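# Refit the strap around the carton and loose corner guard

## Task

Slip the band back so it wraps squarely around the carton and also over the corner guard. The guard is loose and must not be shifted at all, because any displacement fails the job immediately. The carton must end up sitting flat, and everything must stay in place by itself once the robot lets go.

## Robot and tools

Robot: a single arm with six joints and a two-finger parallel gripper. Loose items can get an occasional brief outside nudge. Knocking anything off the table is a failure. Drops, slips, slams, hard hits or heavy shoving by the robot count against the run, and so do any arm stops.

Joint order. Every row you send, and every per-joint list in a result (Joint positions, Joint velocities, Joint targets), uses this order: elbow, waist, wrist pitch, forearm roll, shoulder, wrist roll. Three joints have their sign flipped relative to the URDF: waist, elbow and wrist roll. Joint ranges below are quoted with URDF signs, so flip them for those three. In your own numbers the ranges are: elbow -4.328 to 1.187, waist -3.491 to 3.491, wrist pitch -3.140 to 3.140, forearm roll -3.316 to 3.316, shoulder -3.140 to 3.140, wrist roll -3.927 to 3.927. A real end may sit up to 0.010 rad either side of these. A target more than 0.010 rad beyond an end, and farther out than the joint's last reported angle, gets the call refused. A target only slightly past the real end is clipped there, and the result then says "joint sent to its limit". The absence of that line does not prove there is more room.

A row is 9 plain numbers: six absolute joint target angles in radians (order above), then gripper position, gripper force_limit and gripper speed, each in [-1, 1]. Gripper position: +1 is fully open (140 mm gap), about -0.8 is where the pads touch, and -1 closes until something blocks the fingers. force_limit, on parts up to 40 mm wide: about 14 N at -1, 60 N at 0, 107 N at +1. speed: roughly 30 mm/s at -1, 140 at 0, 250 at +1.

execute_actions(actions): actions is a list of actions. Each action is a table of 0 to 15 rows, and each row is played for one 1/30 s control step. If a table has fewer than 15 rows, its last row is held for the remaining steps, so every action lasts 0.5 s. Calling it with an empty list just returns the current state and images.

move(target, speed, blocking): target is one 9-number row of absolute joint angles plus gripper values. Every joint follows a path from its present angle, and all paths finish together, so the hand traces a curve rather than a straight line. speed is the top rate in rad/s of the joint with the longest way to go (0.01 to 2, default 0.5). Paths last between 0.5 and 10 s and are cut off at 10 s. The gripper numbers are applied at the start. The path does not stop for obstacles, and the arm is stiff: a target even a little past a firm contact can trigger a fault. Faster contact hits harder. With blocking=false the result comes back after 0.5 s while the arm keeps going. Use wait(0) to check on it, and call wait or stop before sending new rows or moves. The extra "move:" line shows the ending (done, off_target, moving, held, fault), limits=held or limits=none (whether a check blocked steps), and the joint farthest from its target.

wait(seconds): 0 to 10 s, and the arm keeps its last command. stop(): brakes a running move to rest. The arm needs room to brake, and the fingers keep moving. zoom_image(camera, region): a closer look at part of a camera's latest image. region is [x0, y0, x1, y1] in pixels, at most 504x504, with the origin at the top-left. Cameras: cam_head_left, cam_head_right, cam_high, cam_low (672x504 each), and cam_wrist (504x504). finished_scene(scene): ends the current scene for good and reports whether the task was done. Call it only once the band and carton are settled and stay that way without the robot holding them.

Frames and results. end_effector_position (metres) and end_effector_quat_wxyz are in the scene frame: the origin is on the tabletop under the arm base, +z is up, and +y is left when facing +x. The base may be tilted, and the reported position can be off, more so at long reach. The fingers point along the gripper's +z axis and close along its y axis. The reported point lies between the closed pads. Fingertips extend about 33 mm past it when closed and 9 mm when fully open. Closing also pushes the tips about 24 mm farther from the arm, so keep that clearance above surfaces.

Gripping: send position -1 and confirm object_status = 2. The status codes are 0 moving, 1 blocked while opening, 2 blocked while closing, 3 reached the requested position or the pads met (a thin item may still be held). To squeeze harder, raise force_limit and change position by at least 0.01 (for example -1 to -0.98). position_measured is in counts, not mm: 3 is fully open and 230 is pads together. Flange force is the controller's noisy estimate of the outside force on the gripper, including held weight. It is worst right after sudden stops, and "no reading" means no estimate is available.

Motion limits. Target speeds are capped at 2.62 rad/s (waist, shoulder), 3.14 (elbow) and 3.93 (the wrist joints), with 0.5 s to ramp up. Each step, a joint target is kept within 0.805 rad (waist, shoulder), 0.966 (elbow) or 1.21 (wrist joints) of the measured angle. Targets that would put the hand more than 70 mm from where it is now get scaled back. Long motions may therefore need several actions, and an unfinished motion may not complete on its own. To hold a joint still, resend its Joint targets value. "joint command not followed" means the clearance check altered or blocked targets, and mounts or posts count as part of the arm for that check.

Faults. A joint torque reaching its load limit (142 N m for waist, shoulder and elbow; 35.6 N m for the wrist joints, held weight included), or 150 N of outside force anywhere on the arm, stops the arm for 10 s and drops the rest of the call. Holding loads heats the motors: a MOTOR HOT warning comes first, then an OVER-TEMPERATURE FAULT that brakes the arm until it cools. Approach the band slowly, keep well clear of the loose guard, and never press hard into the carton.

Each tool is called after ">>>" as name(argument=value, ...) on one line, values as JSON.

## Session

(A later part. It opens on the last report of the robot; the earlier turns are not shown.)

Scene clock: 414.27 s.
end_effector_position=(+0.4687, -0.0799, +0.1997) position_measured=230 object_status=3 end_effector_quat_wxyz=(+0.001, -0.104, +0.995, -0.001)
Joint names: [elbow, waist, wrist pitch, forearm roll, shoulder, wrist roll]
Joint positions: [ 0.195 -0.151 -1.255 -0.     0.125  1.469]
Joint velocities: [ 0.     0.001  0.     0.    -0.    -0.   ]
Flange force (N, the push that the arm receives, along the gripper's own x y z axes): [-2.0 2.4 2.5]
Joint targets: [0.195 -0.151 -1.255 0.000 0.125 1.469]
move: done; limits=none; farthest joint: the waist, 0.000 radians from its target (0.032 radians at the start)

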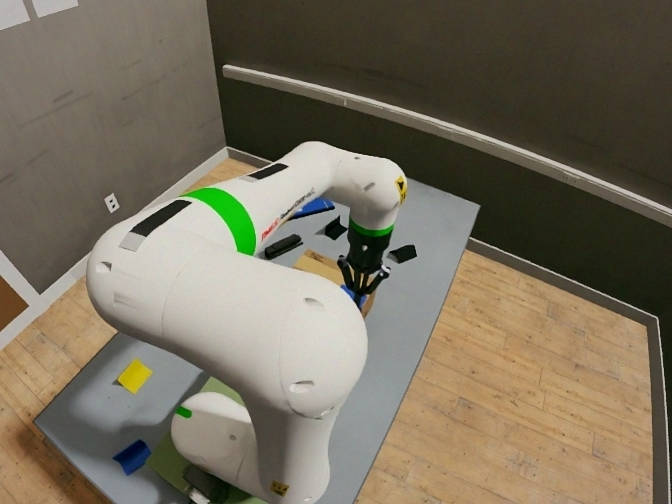

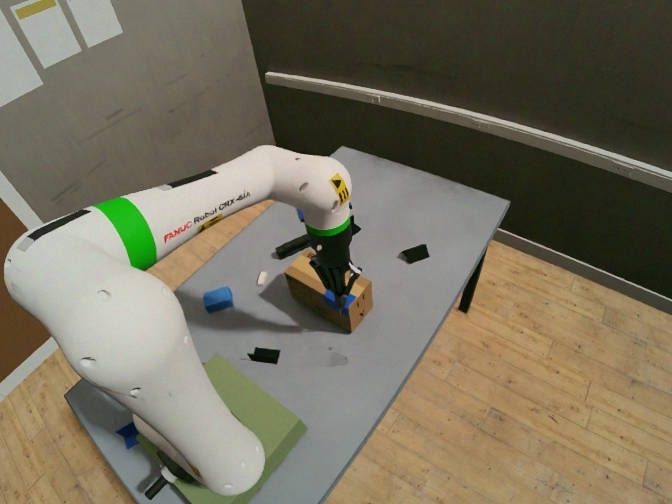

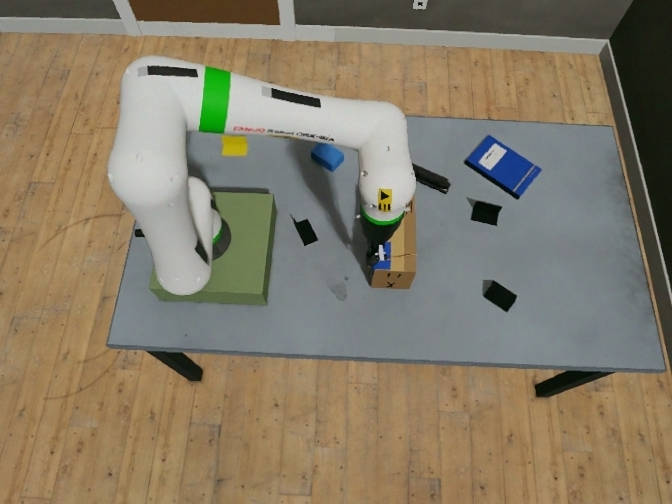

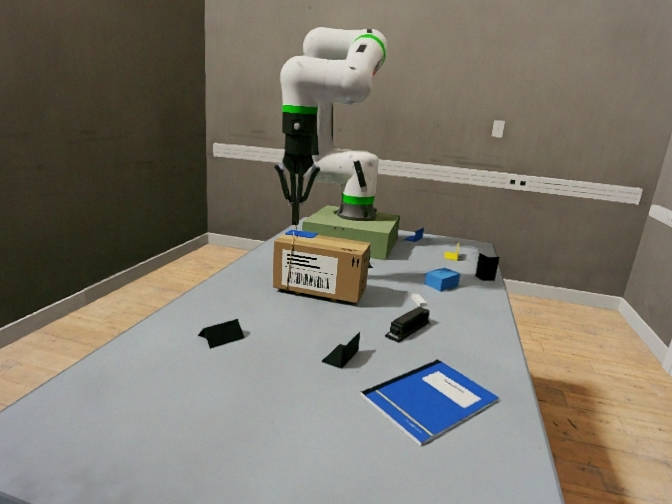

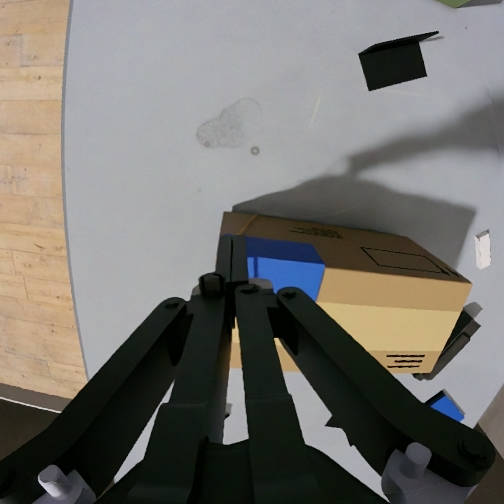

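>>> execute_actions(actions=[])

>>> zoom_image(camera="cam_low", region=[262, 200, 382, 310])

>>> zoom_image(camera="cam_wrist", region=[195, 195, 335, 305])

Scene clock: 426.70 s.
end_effector_position=(+0.4687, -0.0799, +0.1997) position_measured=230 object_status=3 end_effector_quat_wxyz=(+0.001, -0.104, +0.995, -0.001)
Joint names: [elbow, waist, wrist pitch, forearm roll, shoulder, wrist roll]
Joint positions: [ 0.195 -0.151 -1.255 -0.     0.125  1.469]
Joint velocities: [ 0.001 -0.001 -0.001  0.    -0.    -0.   ]
Flange force (N, the push that the arm receives, along the gripper's own x y z axes): [0.0 3.0 3.1]
Joint targets: [0.195 -0.151 -1.255 0.000 0.125 1.469]

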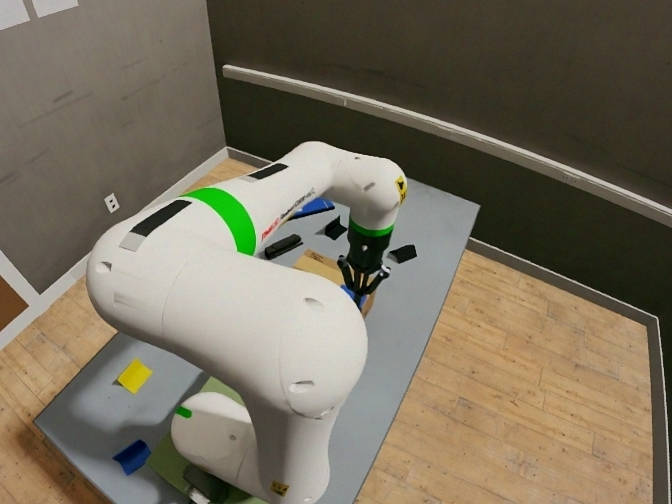

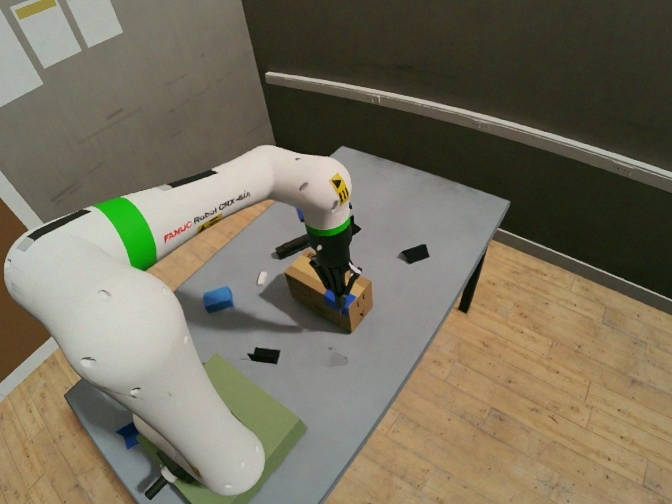

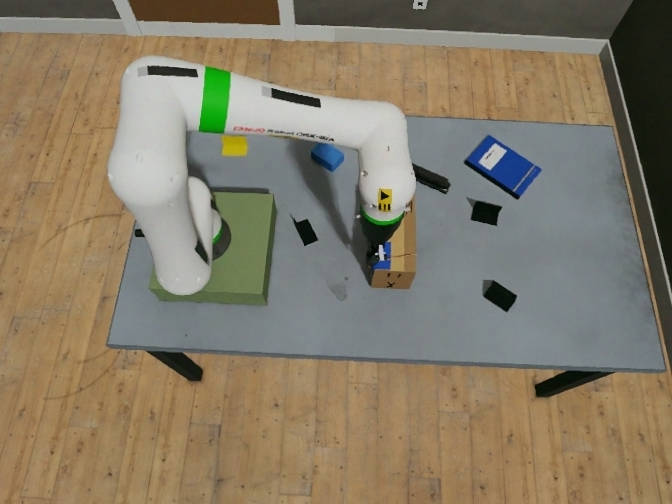

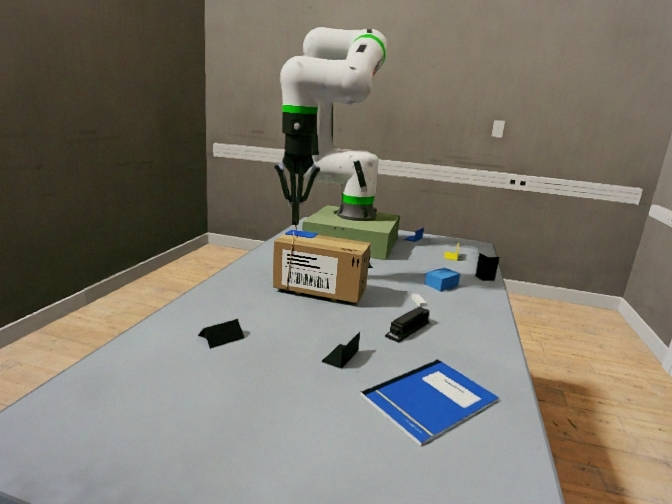

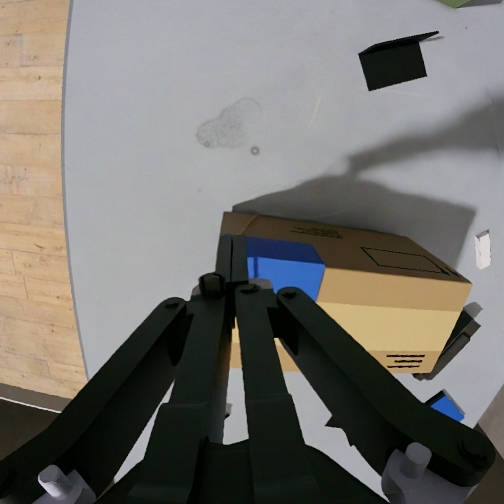

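Region (262, 200, 382, 310) of cam_low's 672x504 image, scaled by 4.200, with more detail than that image has; it fills the top 462 rows of this view, and the rest is white.

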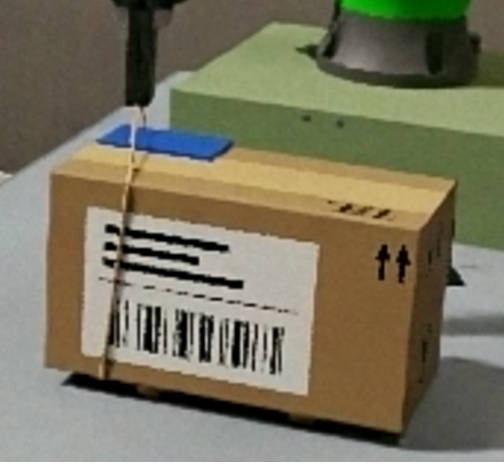

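Region (195, 195, 335, 305) of cam_wrist's 504x504 image, scaled by 3.600, with more detail than that image has; it fills the top 396 rows of this view, and the rest is white.

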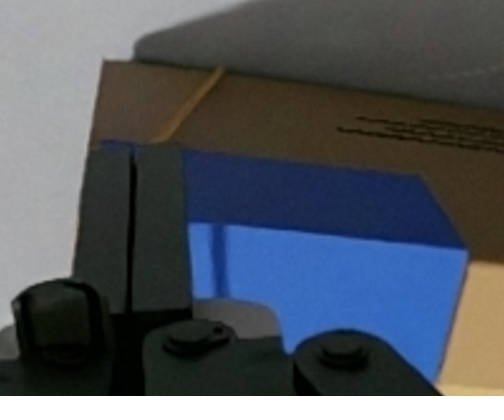

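>>> execute_actions(actions=[])

Scene clock: 452.23 s.
end_effector_position=(+0.4687, -0.0799, +0.1997) position_measured=230 object_status=3 end_effector_quat_wxyz=(+0.001, -0.104, +0.995, -0.001)
Joint names: [elbow, waist, wrist pitch, forearm roll, shoulder, wrist roll]
Joint positions: [ 0.195 -0.151 -1.255  0.     0.125  1.469]
Joint velocities: [ 0.001 -0.    -0.     0.    -0.001  0.   ]
Flange force (N, the push that the arm receives, along the gripper's own x y z axes): [-0.5 2.3 3.9]
Joint targets: [0.195 -0.151 -1.255 0.000 0.125 1.469]

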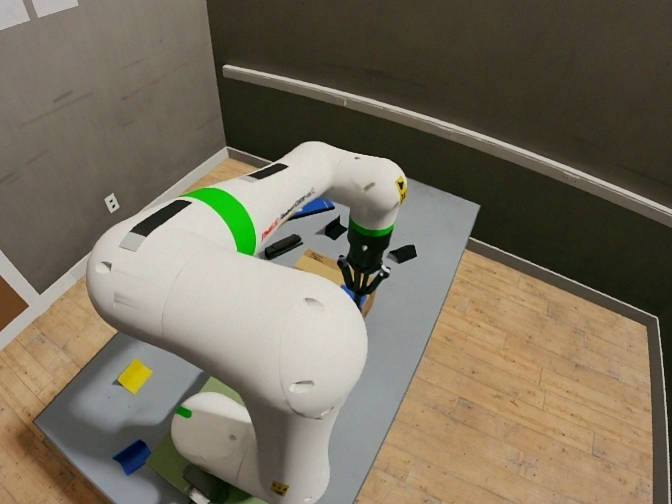

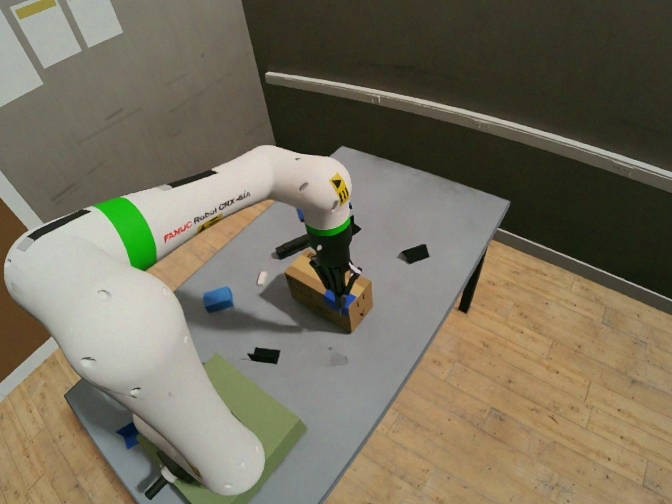

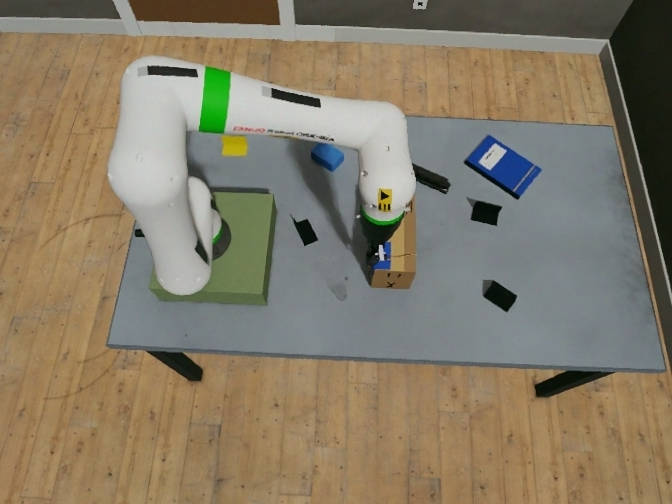

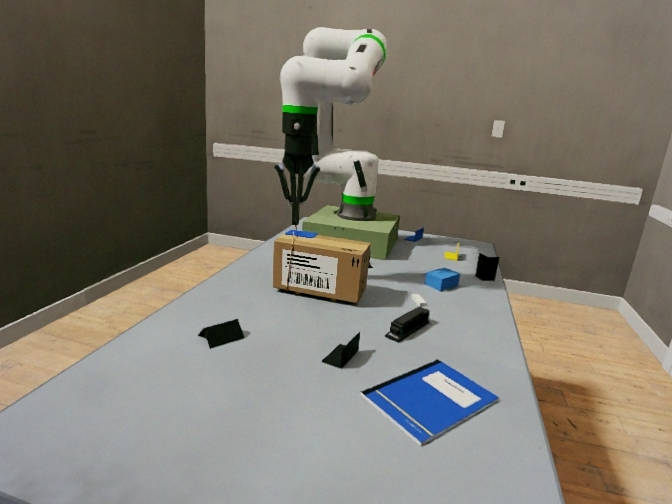

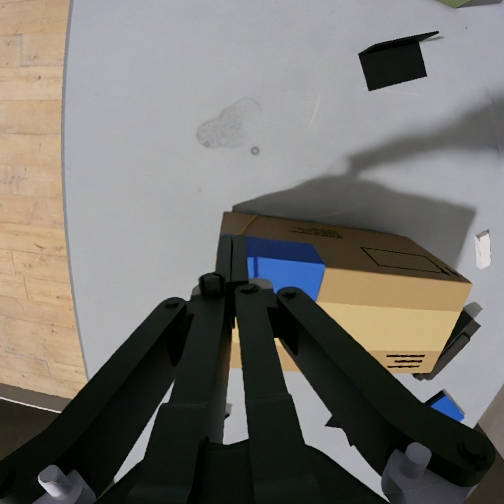

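>>> move(target=[0.20311,-0.21493,-1.25445,0,0.11704,1.68312,-1,-0.7,-1], speed=0.25)

>>> zoom_image(camera="cam_low", region=[262, 200, 382, 310])

>>> zoom_image(camera="cam_head_right", region=[280, 245, 385, 340])

>>> zoom_image(camera="cam_wrist", region=[140, 170, 340, 330])

Scene clock: 491.27 s.
end_effector_position=(+0.4697, -0.0505, +0.1997) position_measured=230 object_status=3 end_effector_quat_wxyz=(+0.001, -0.030, +1.000, -0.001)
Joint names: [elbow, waist, wrist pitch, forearm roll, shoulder, wrist roll]
Joint positions: [ 0.203 -0.215 -1.254  0.     0.117  1.683]
Joint velocities: [-0. -0.  0.  0.  0.  0.]
Flange force (N, the push that the arm receives, along the gripper's own x y z axes): [-0.4 -1.0 2.8]
Joint targets: [0.203 -0.215 -1.254 0.000 0.117 1.683]
move: done; limits=none; farthest joint: the waist, 0.000 radians from its target (0.064 radians at the start)

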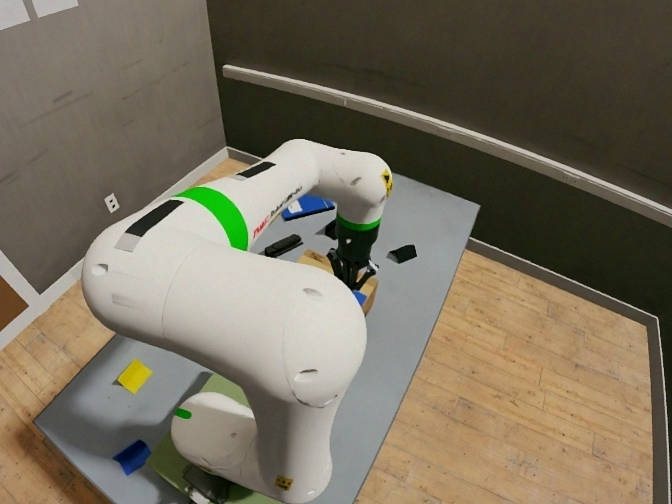

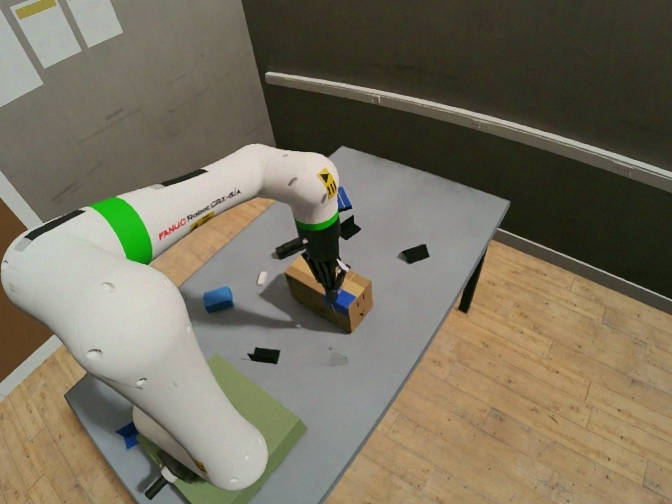

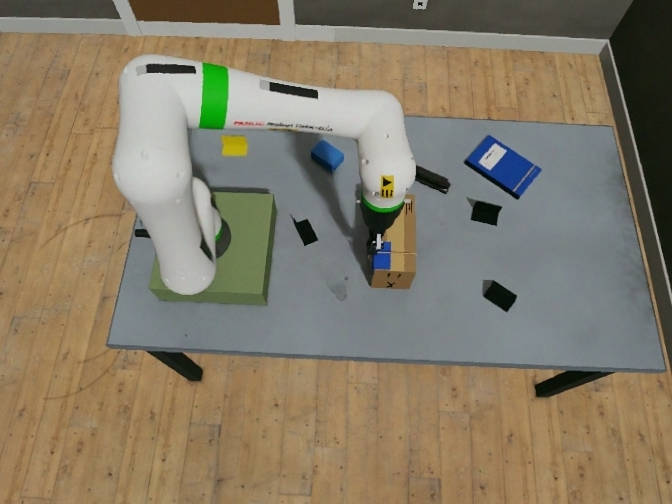

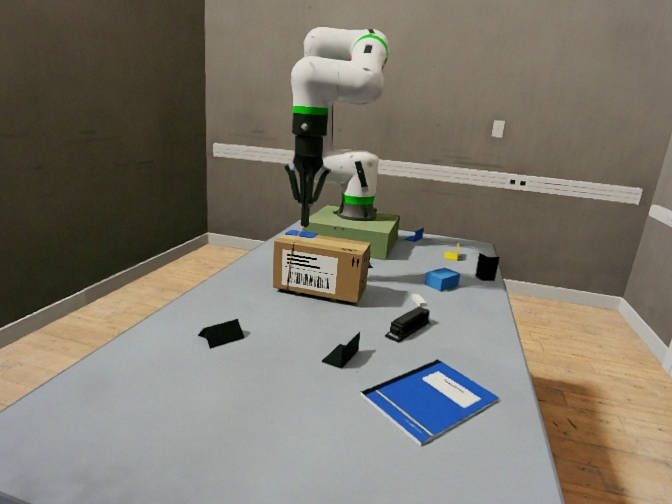

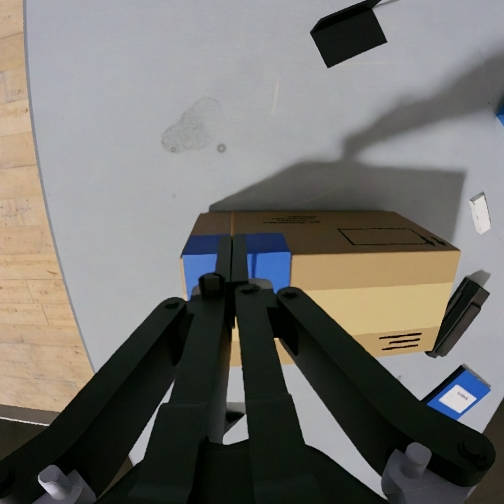

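Region (262, 200, 382, 310) of cam_low's 672x504 image, scaled by 4.200, with more detail than that image has; it fills the top 462 rows of this view, and the rest is white.

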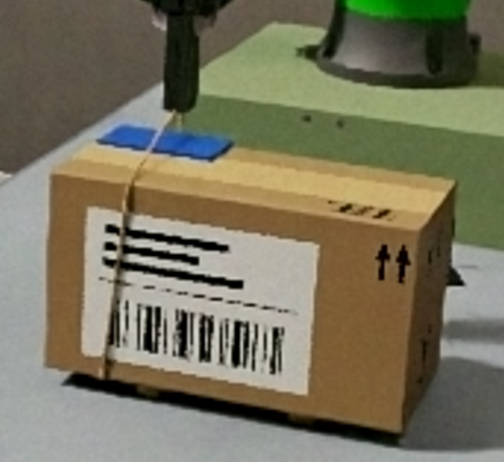

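Region (280, 245, 385, 340) of cam_head_right's 672x504 image, scaled by 4.800, with more detail than that image has; it fills the top 456 rows of this view, and the rest is white.

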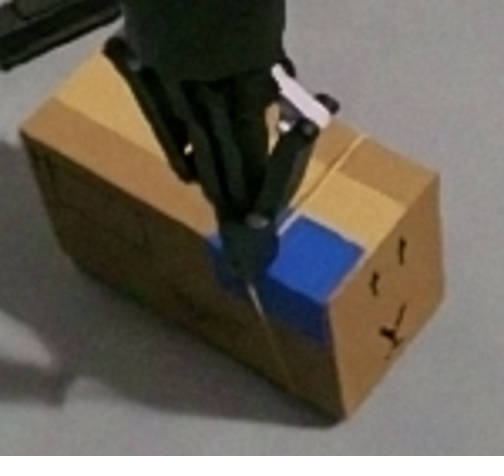

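Region (140, 170, 340, 330) of cam_wrist's 504x504 image, scaled by 2.520, with more detail than that image has; it fills the top 403 rows of this view, and the rest is white.

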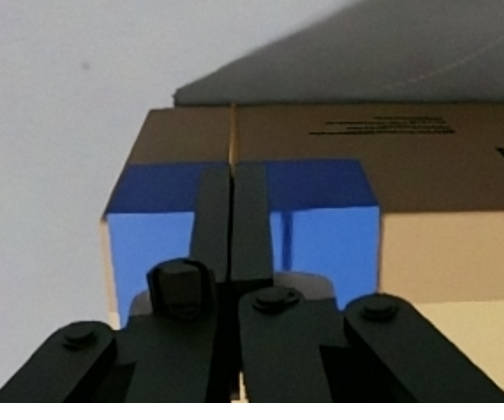

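>>> move(target=[0.17180,-0.20729,-1.23109,0,0.17171,1.67048,-1,-0.7,-1], speed=0.07)

>>> zoom_image(camera="cam_low", region=[262, 200, 382, 310])

>>> zoom_image(camera="cam_wrist", region=[140, 150, 340, 310])

>>> zoom_image(camera="cam_head_right", region=[280, 245, 385, 340])

Scene clock: 531.53 s.
end_effector_position=(+0.4880, -0.0510, +0.1871) position_measured=230 object_status=3 end_effector_quat_wxyz=(+0.001, -0.032, +0.999, -0.001)
Joint names: [elbow, waist, wrist pitch, forearm roll, shoulder, wrist roll]
Joint positions: [ 0.172 -0.207 -1.231  0.     0.172  1.67 ]
Joint velocities: [-0.     0.    -0.001 -0.    -0.001 -0.   ]
Flange force (N, the push that the arm receives, along the gripper's own x y z axes): [3.5 2.6 -0.8]
Joint targets: [0.172 -0.207 -1.231 0.000 0.172 1.670]
move: done; limits=none; farthest joint: the waist, 0.000 radians from its target (0.008 radians at the start)

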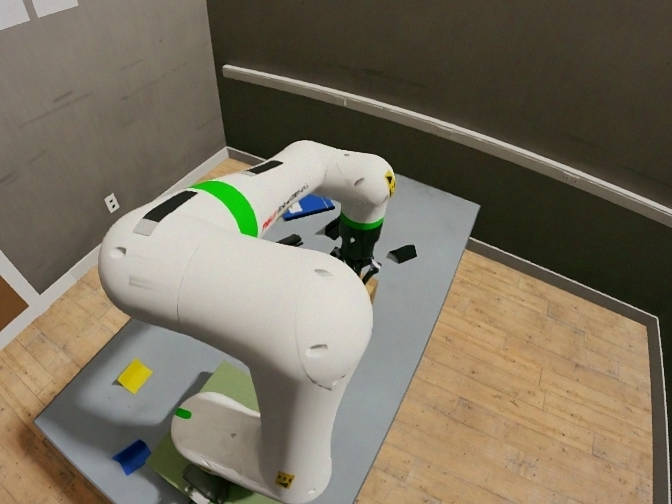

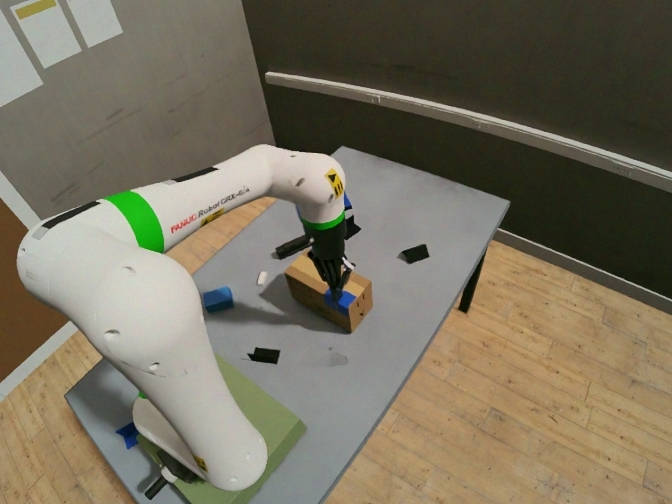

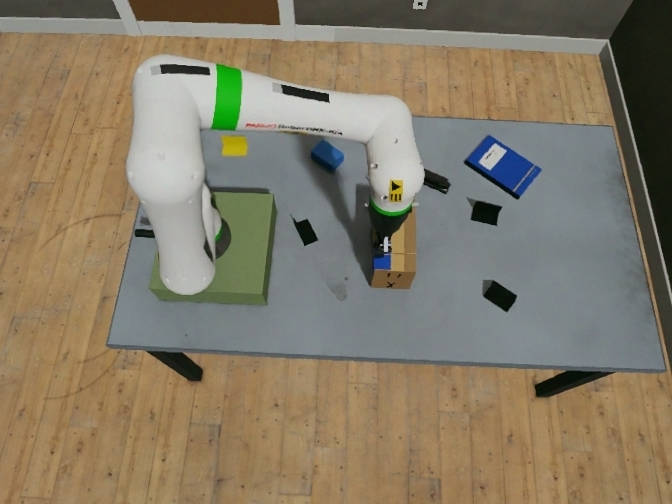

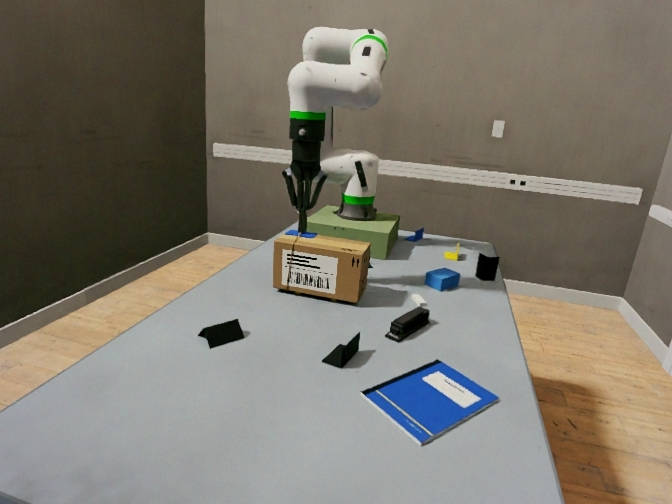

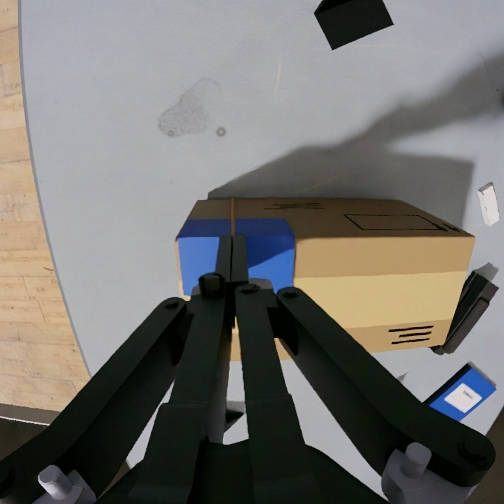

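Region (262, 200, 382, 310) of cam_low's 672x504 image, scaled by 4.200, with more detail than that image has; it fills the top 462 rows of this view, and the rest is white.

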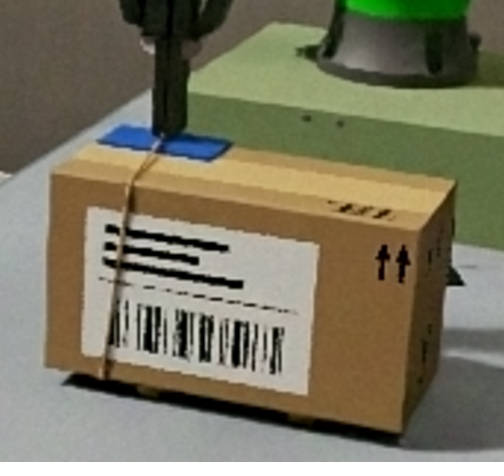

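Region (140, 150, 340, 310) of cam_wrist's 504x504 image, scaled by 2.520, with more detail than that image has; it fills the top 403 rows of this view, and the rest is white.

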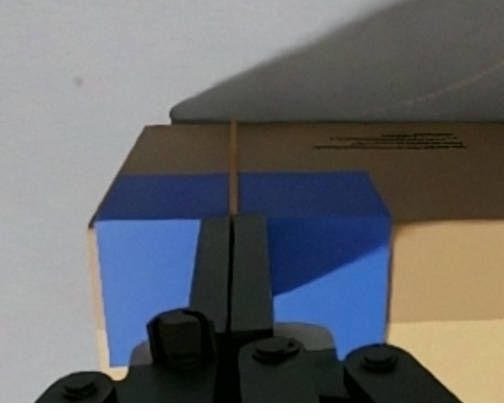

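Region (280, 245, 385, 340) of cam_head_right's 672x504 image, scaled by 4.800, with more detail than that image has; it fills the top 456 rows of this view, and the rest is white.

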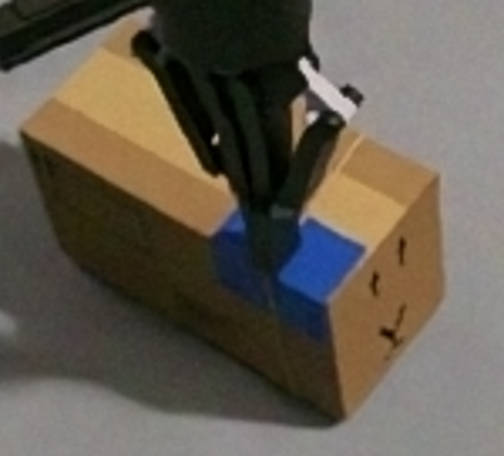

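>>> execute_actions(actions=[[[0.17180,-0.20729,-1.23109,0,0.17171,1.67048,-0.62,-0.7,-1]]])

>>> wait(seconds=0.4)

>>> zoom_image(camera="cam_wrist", region=[140, 150, 340, 370])

>>> zoom_image(camera="cam_low", region=[262, 200, 382, 310])

Scene clock: 547.77 s.
end_effector_position=(+0.4880, -0.0510, +0.1871) position_measured=209 object_status=0 end_effector_quat_wxyz=(+0.001, -0.032, +0.999, -0.001)
Joint names: [elbow, waist, wrist pitch, forearm roll, shoulder, wrist roll]
Joint positions: [ 0.172 -0.207 -1.231  0.     0.172  1.67 ]
Joint velocities: [-0.    -0.001 -0.001 -0.     0.    -0.   ]
Flange force (N, the push that the arm receives, along the gripper's own x y z axes): [5.8 -0.3 1.5]
Joint targets: [0.172 -0.207 -1.231 0.000 0.172 1.670]

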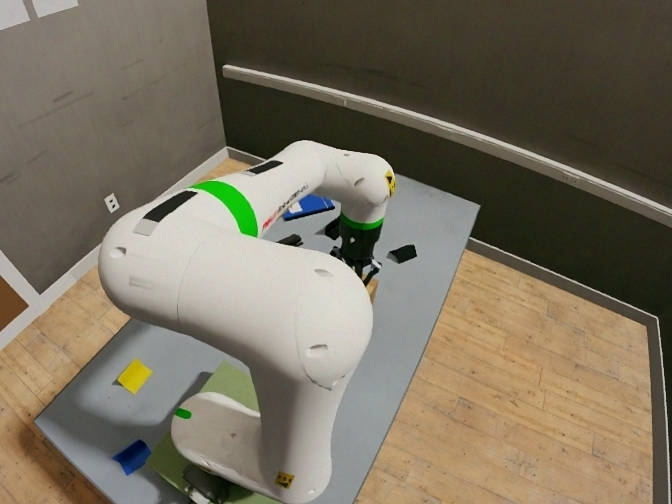

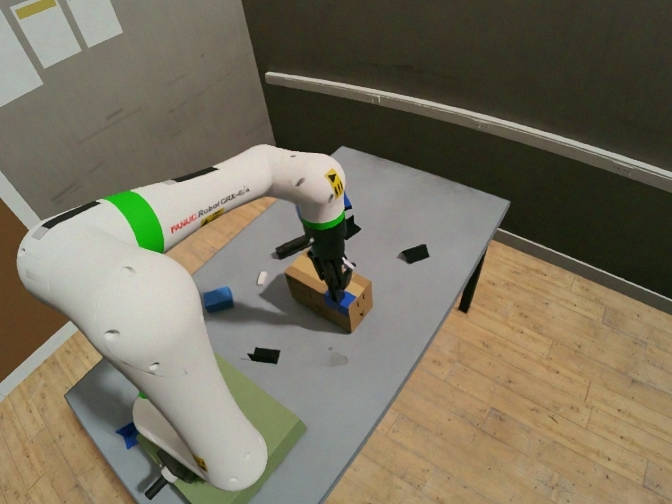

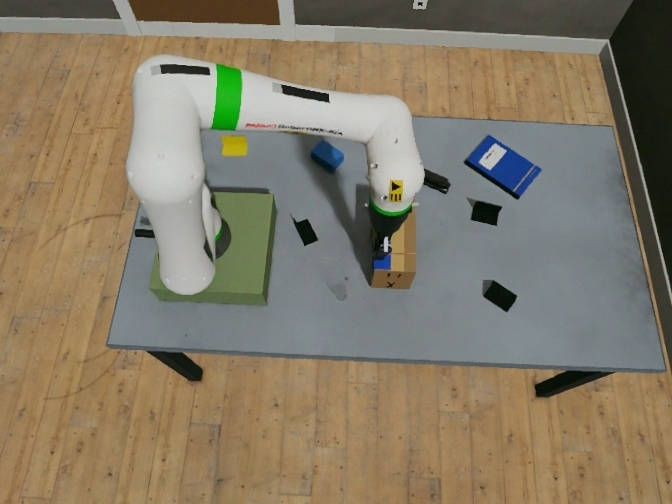

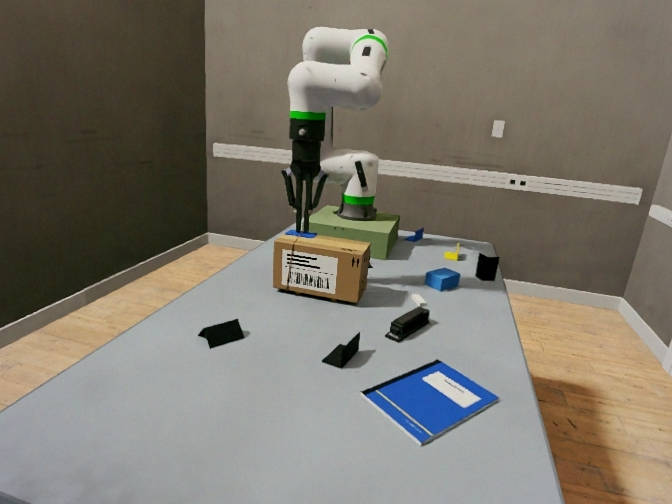

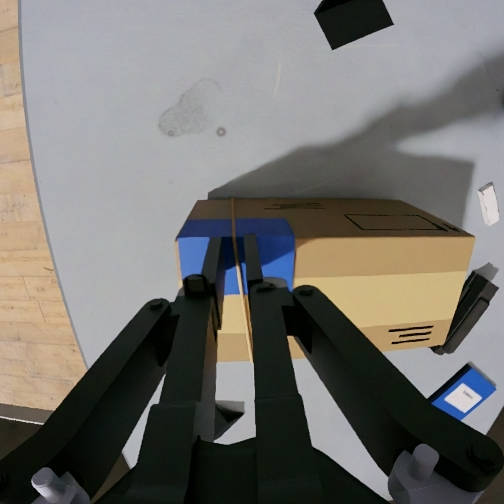

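Scene clock: 548.17 s.
end_effector_position=(+0.4880, -0.0510, +0.1871) position_measured=208 object_status=3 end_effector_quat_wxyz=(+0.001, -0.032, +0.999, -0.001)
Joint names: [elbow, waist, wrist pitch, forearm roll, shoulder, wrist roll]
Joint positions: [ 0.172 -0.207 -1.231 -0.     0.172  1.67 ]
Joint velocities: [-0.    -0.001 -0.001  0.     0.001 -0.   ]
Flange force (N, the push that the arm receives, along the gripper's own x y z axes): [0.2 -1.1 -0.4]
Joint targets: [0.172 -0.207 -1.231 0.000 0.172 1.670]
wait: 0.40 s; at rest by 0.17 s

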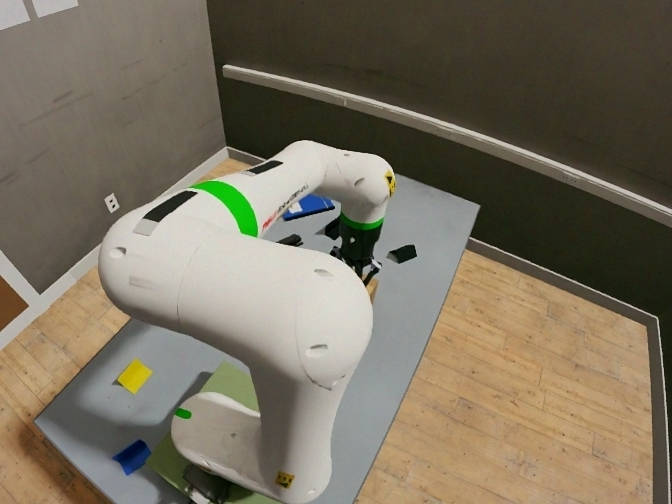

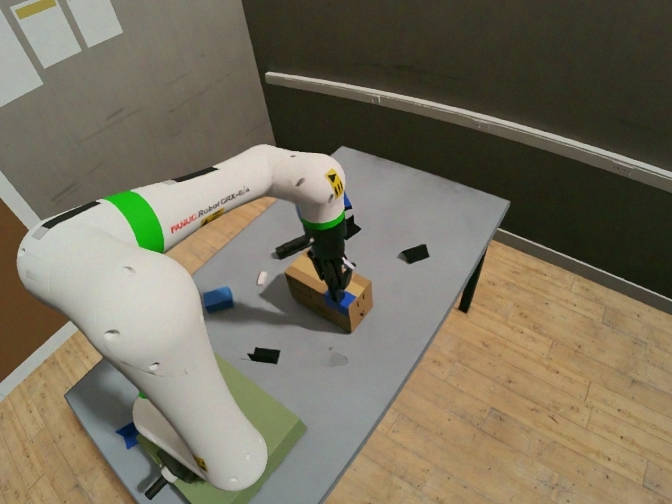

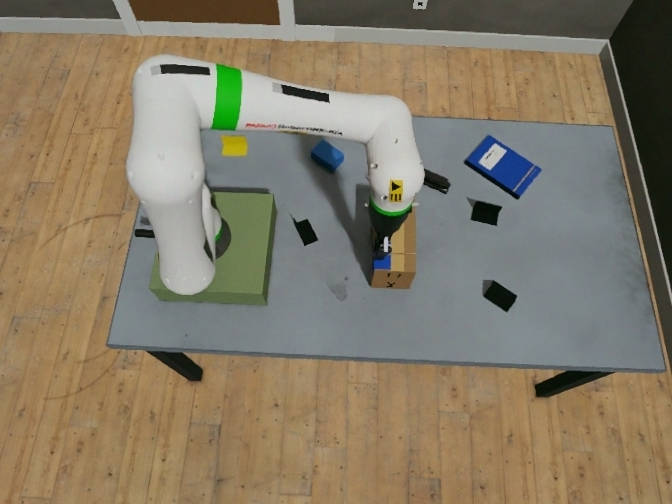

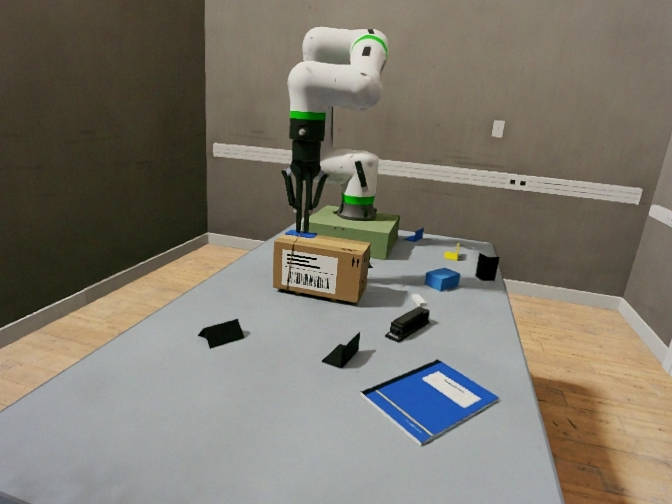

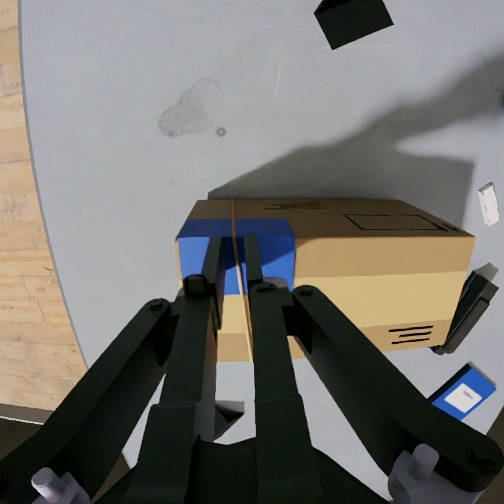

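Region (140, 150, 340, 370) of cam_wrist's 504x504 image, scaled by 2.291, with more detail than that image has; it fills the left 458 columns of this view, and the rest is white.

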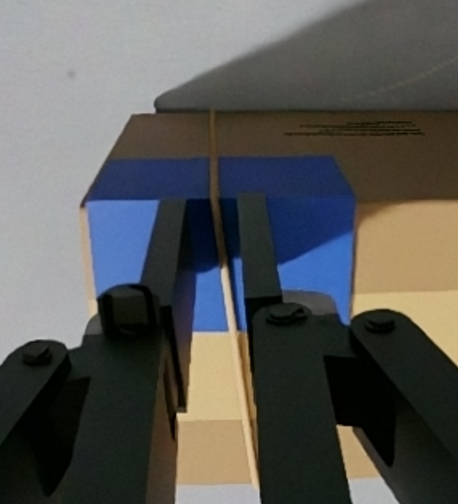

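Region (262, 200, 382, 310) of cam_low's 672x504 image, scaled by 4.200, with more detail than that image has; it fills the top 462 rows of this view, and the rest is white.

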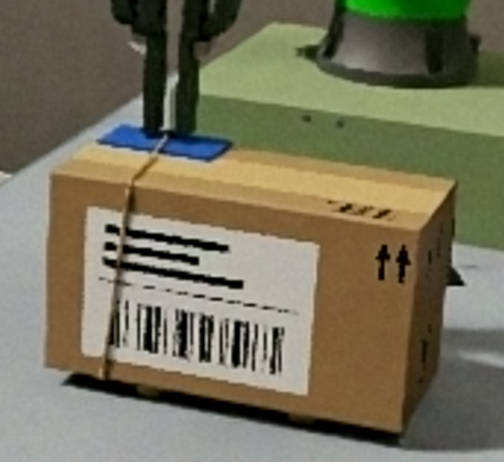

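>>> move(target=[-0.11151,-0.19211,-1.30642,0,0.37969,1.6633,-0.62,-0.7,-1], speed=0.3)

>>> zoom_image(camera="cam_wrist", region=[140, 60, 340, 320])

>>> zoom_image(camera="cam_low", region=[262, 200, 382, 310])

Scene clock: 623.93 s.
end_effector_position=(+0.5778, -0.0448, +0.1953) position_measured=208 object_status=3 end_effector_quat_wxyz=(+0.001, -0.028, +1.000, -0.001)
Joint names: [elbow, waist, wrist pitch, forearm roll, shoulder, wrist roll]
Joint positions: [-0.111 -0.192 -1.306  0.     0.38   1.663]
Joint velocities: [-0.    -0.001  0.001 -0.     0.001  0.   ]
Flange force (N, the push that the arm receives, along the gripper's own x y z axes): [5.4 0.5 -0.1]
Joint targets: [-0.112 -0.192 -1.306 0.000 0.380 1.663]
move: done; limits=none; farthest joint: the waist, 0.000 radians from its target (0.015 radians at the start)

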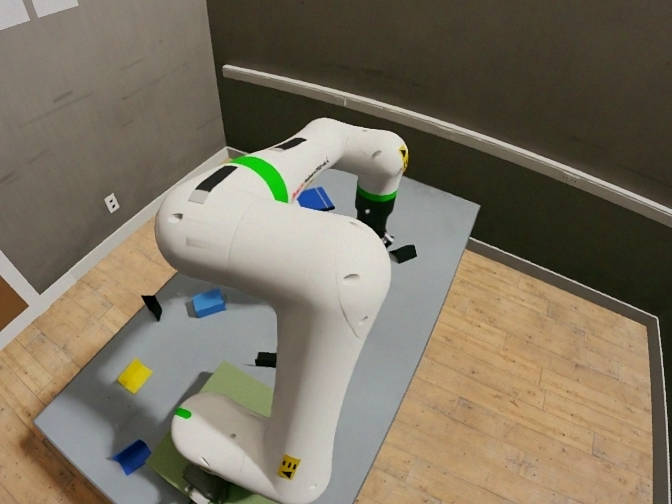

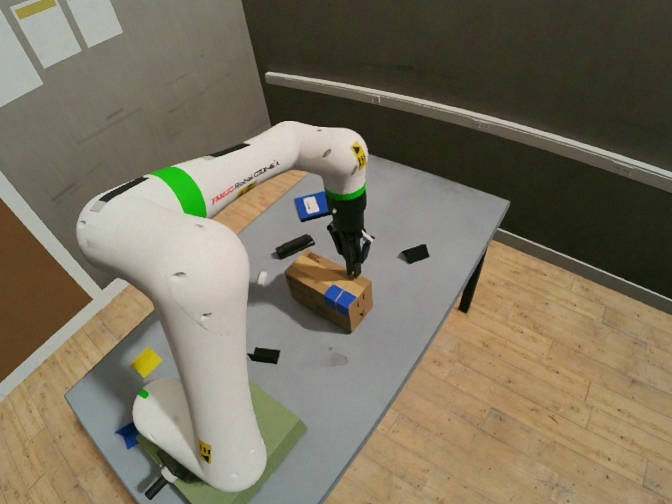

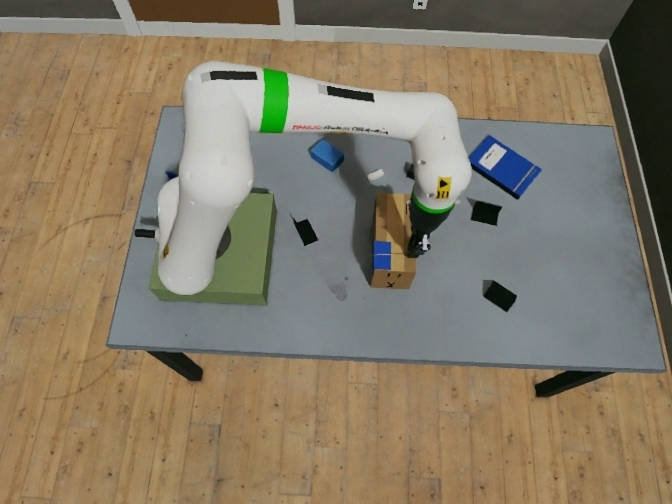

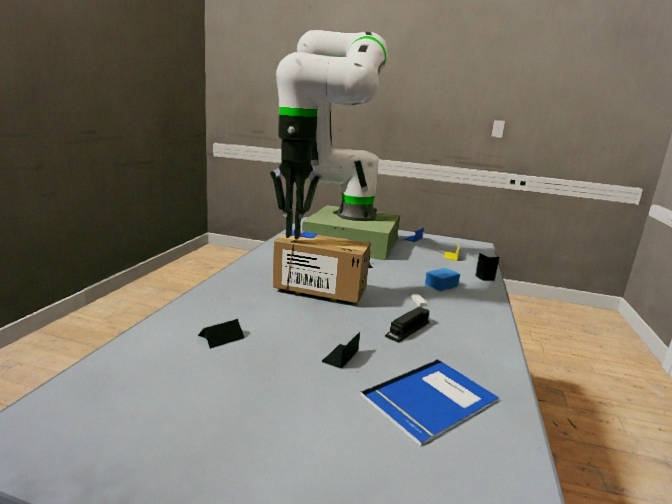

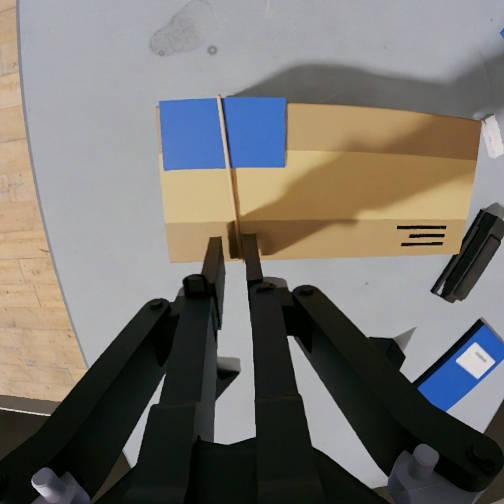

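Region (140, 60, 340, 320) of cam_wrist's 504x504 image, scaled by 1.938, with more detail than that image has; it fills the left 388 columns of this view, and the rest is white.

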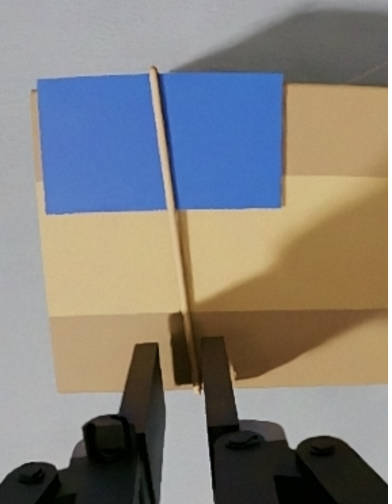

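Region (262, 200, 382, 310) of cam_low's 672x504 image, scaled by 4.200, with more detail than that image has; it fills the top 462 rows of this view, and the rest is white.

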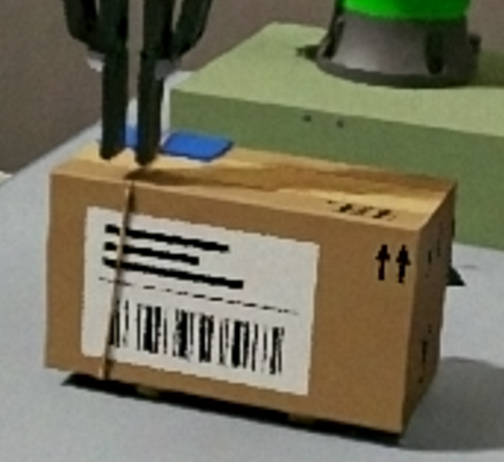

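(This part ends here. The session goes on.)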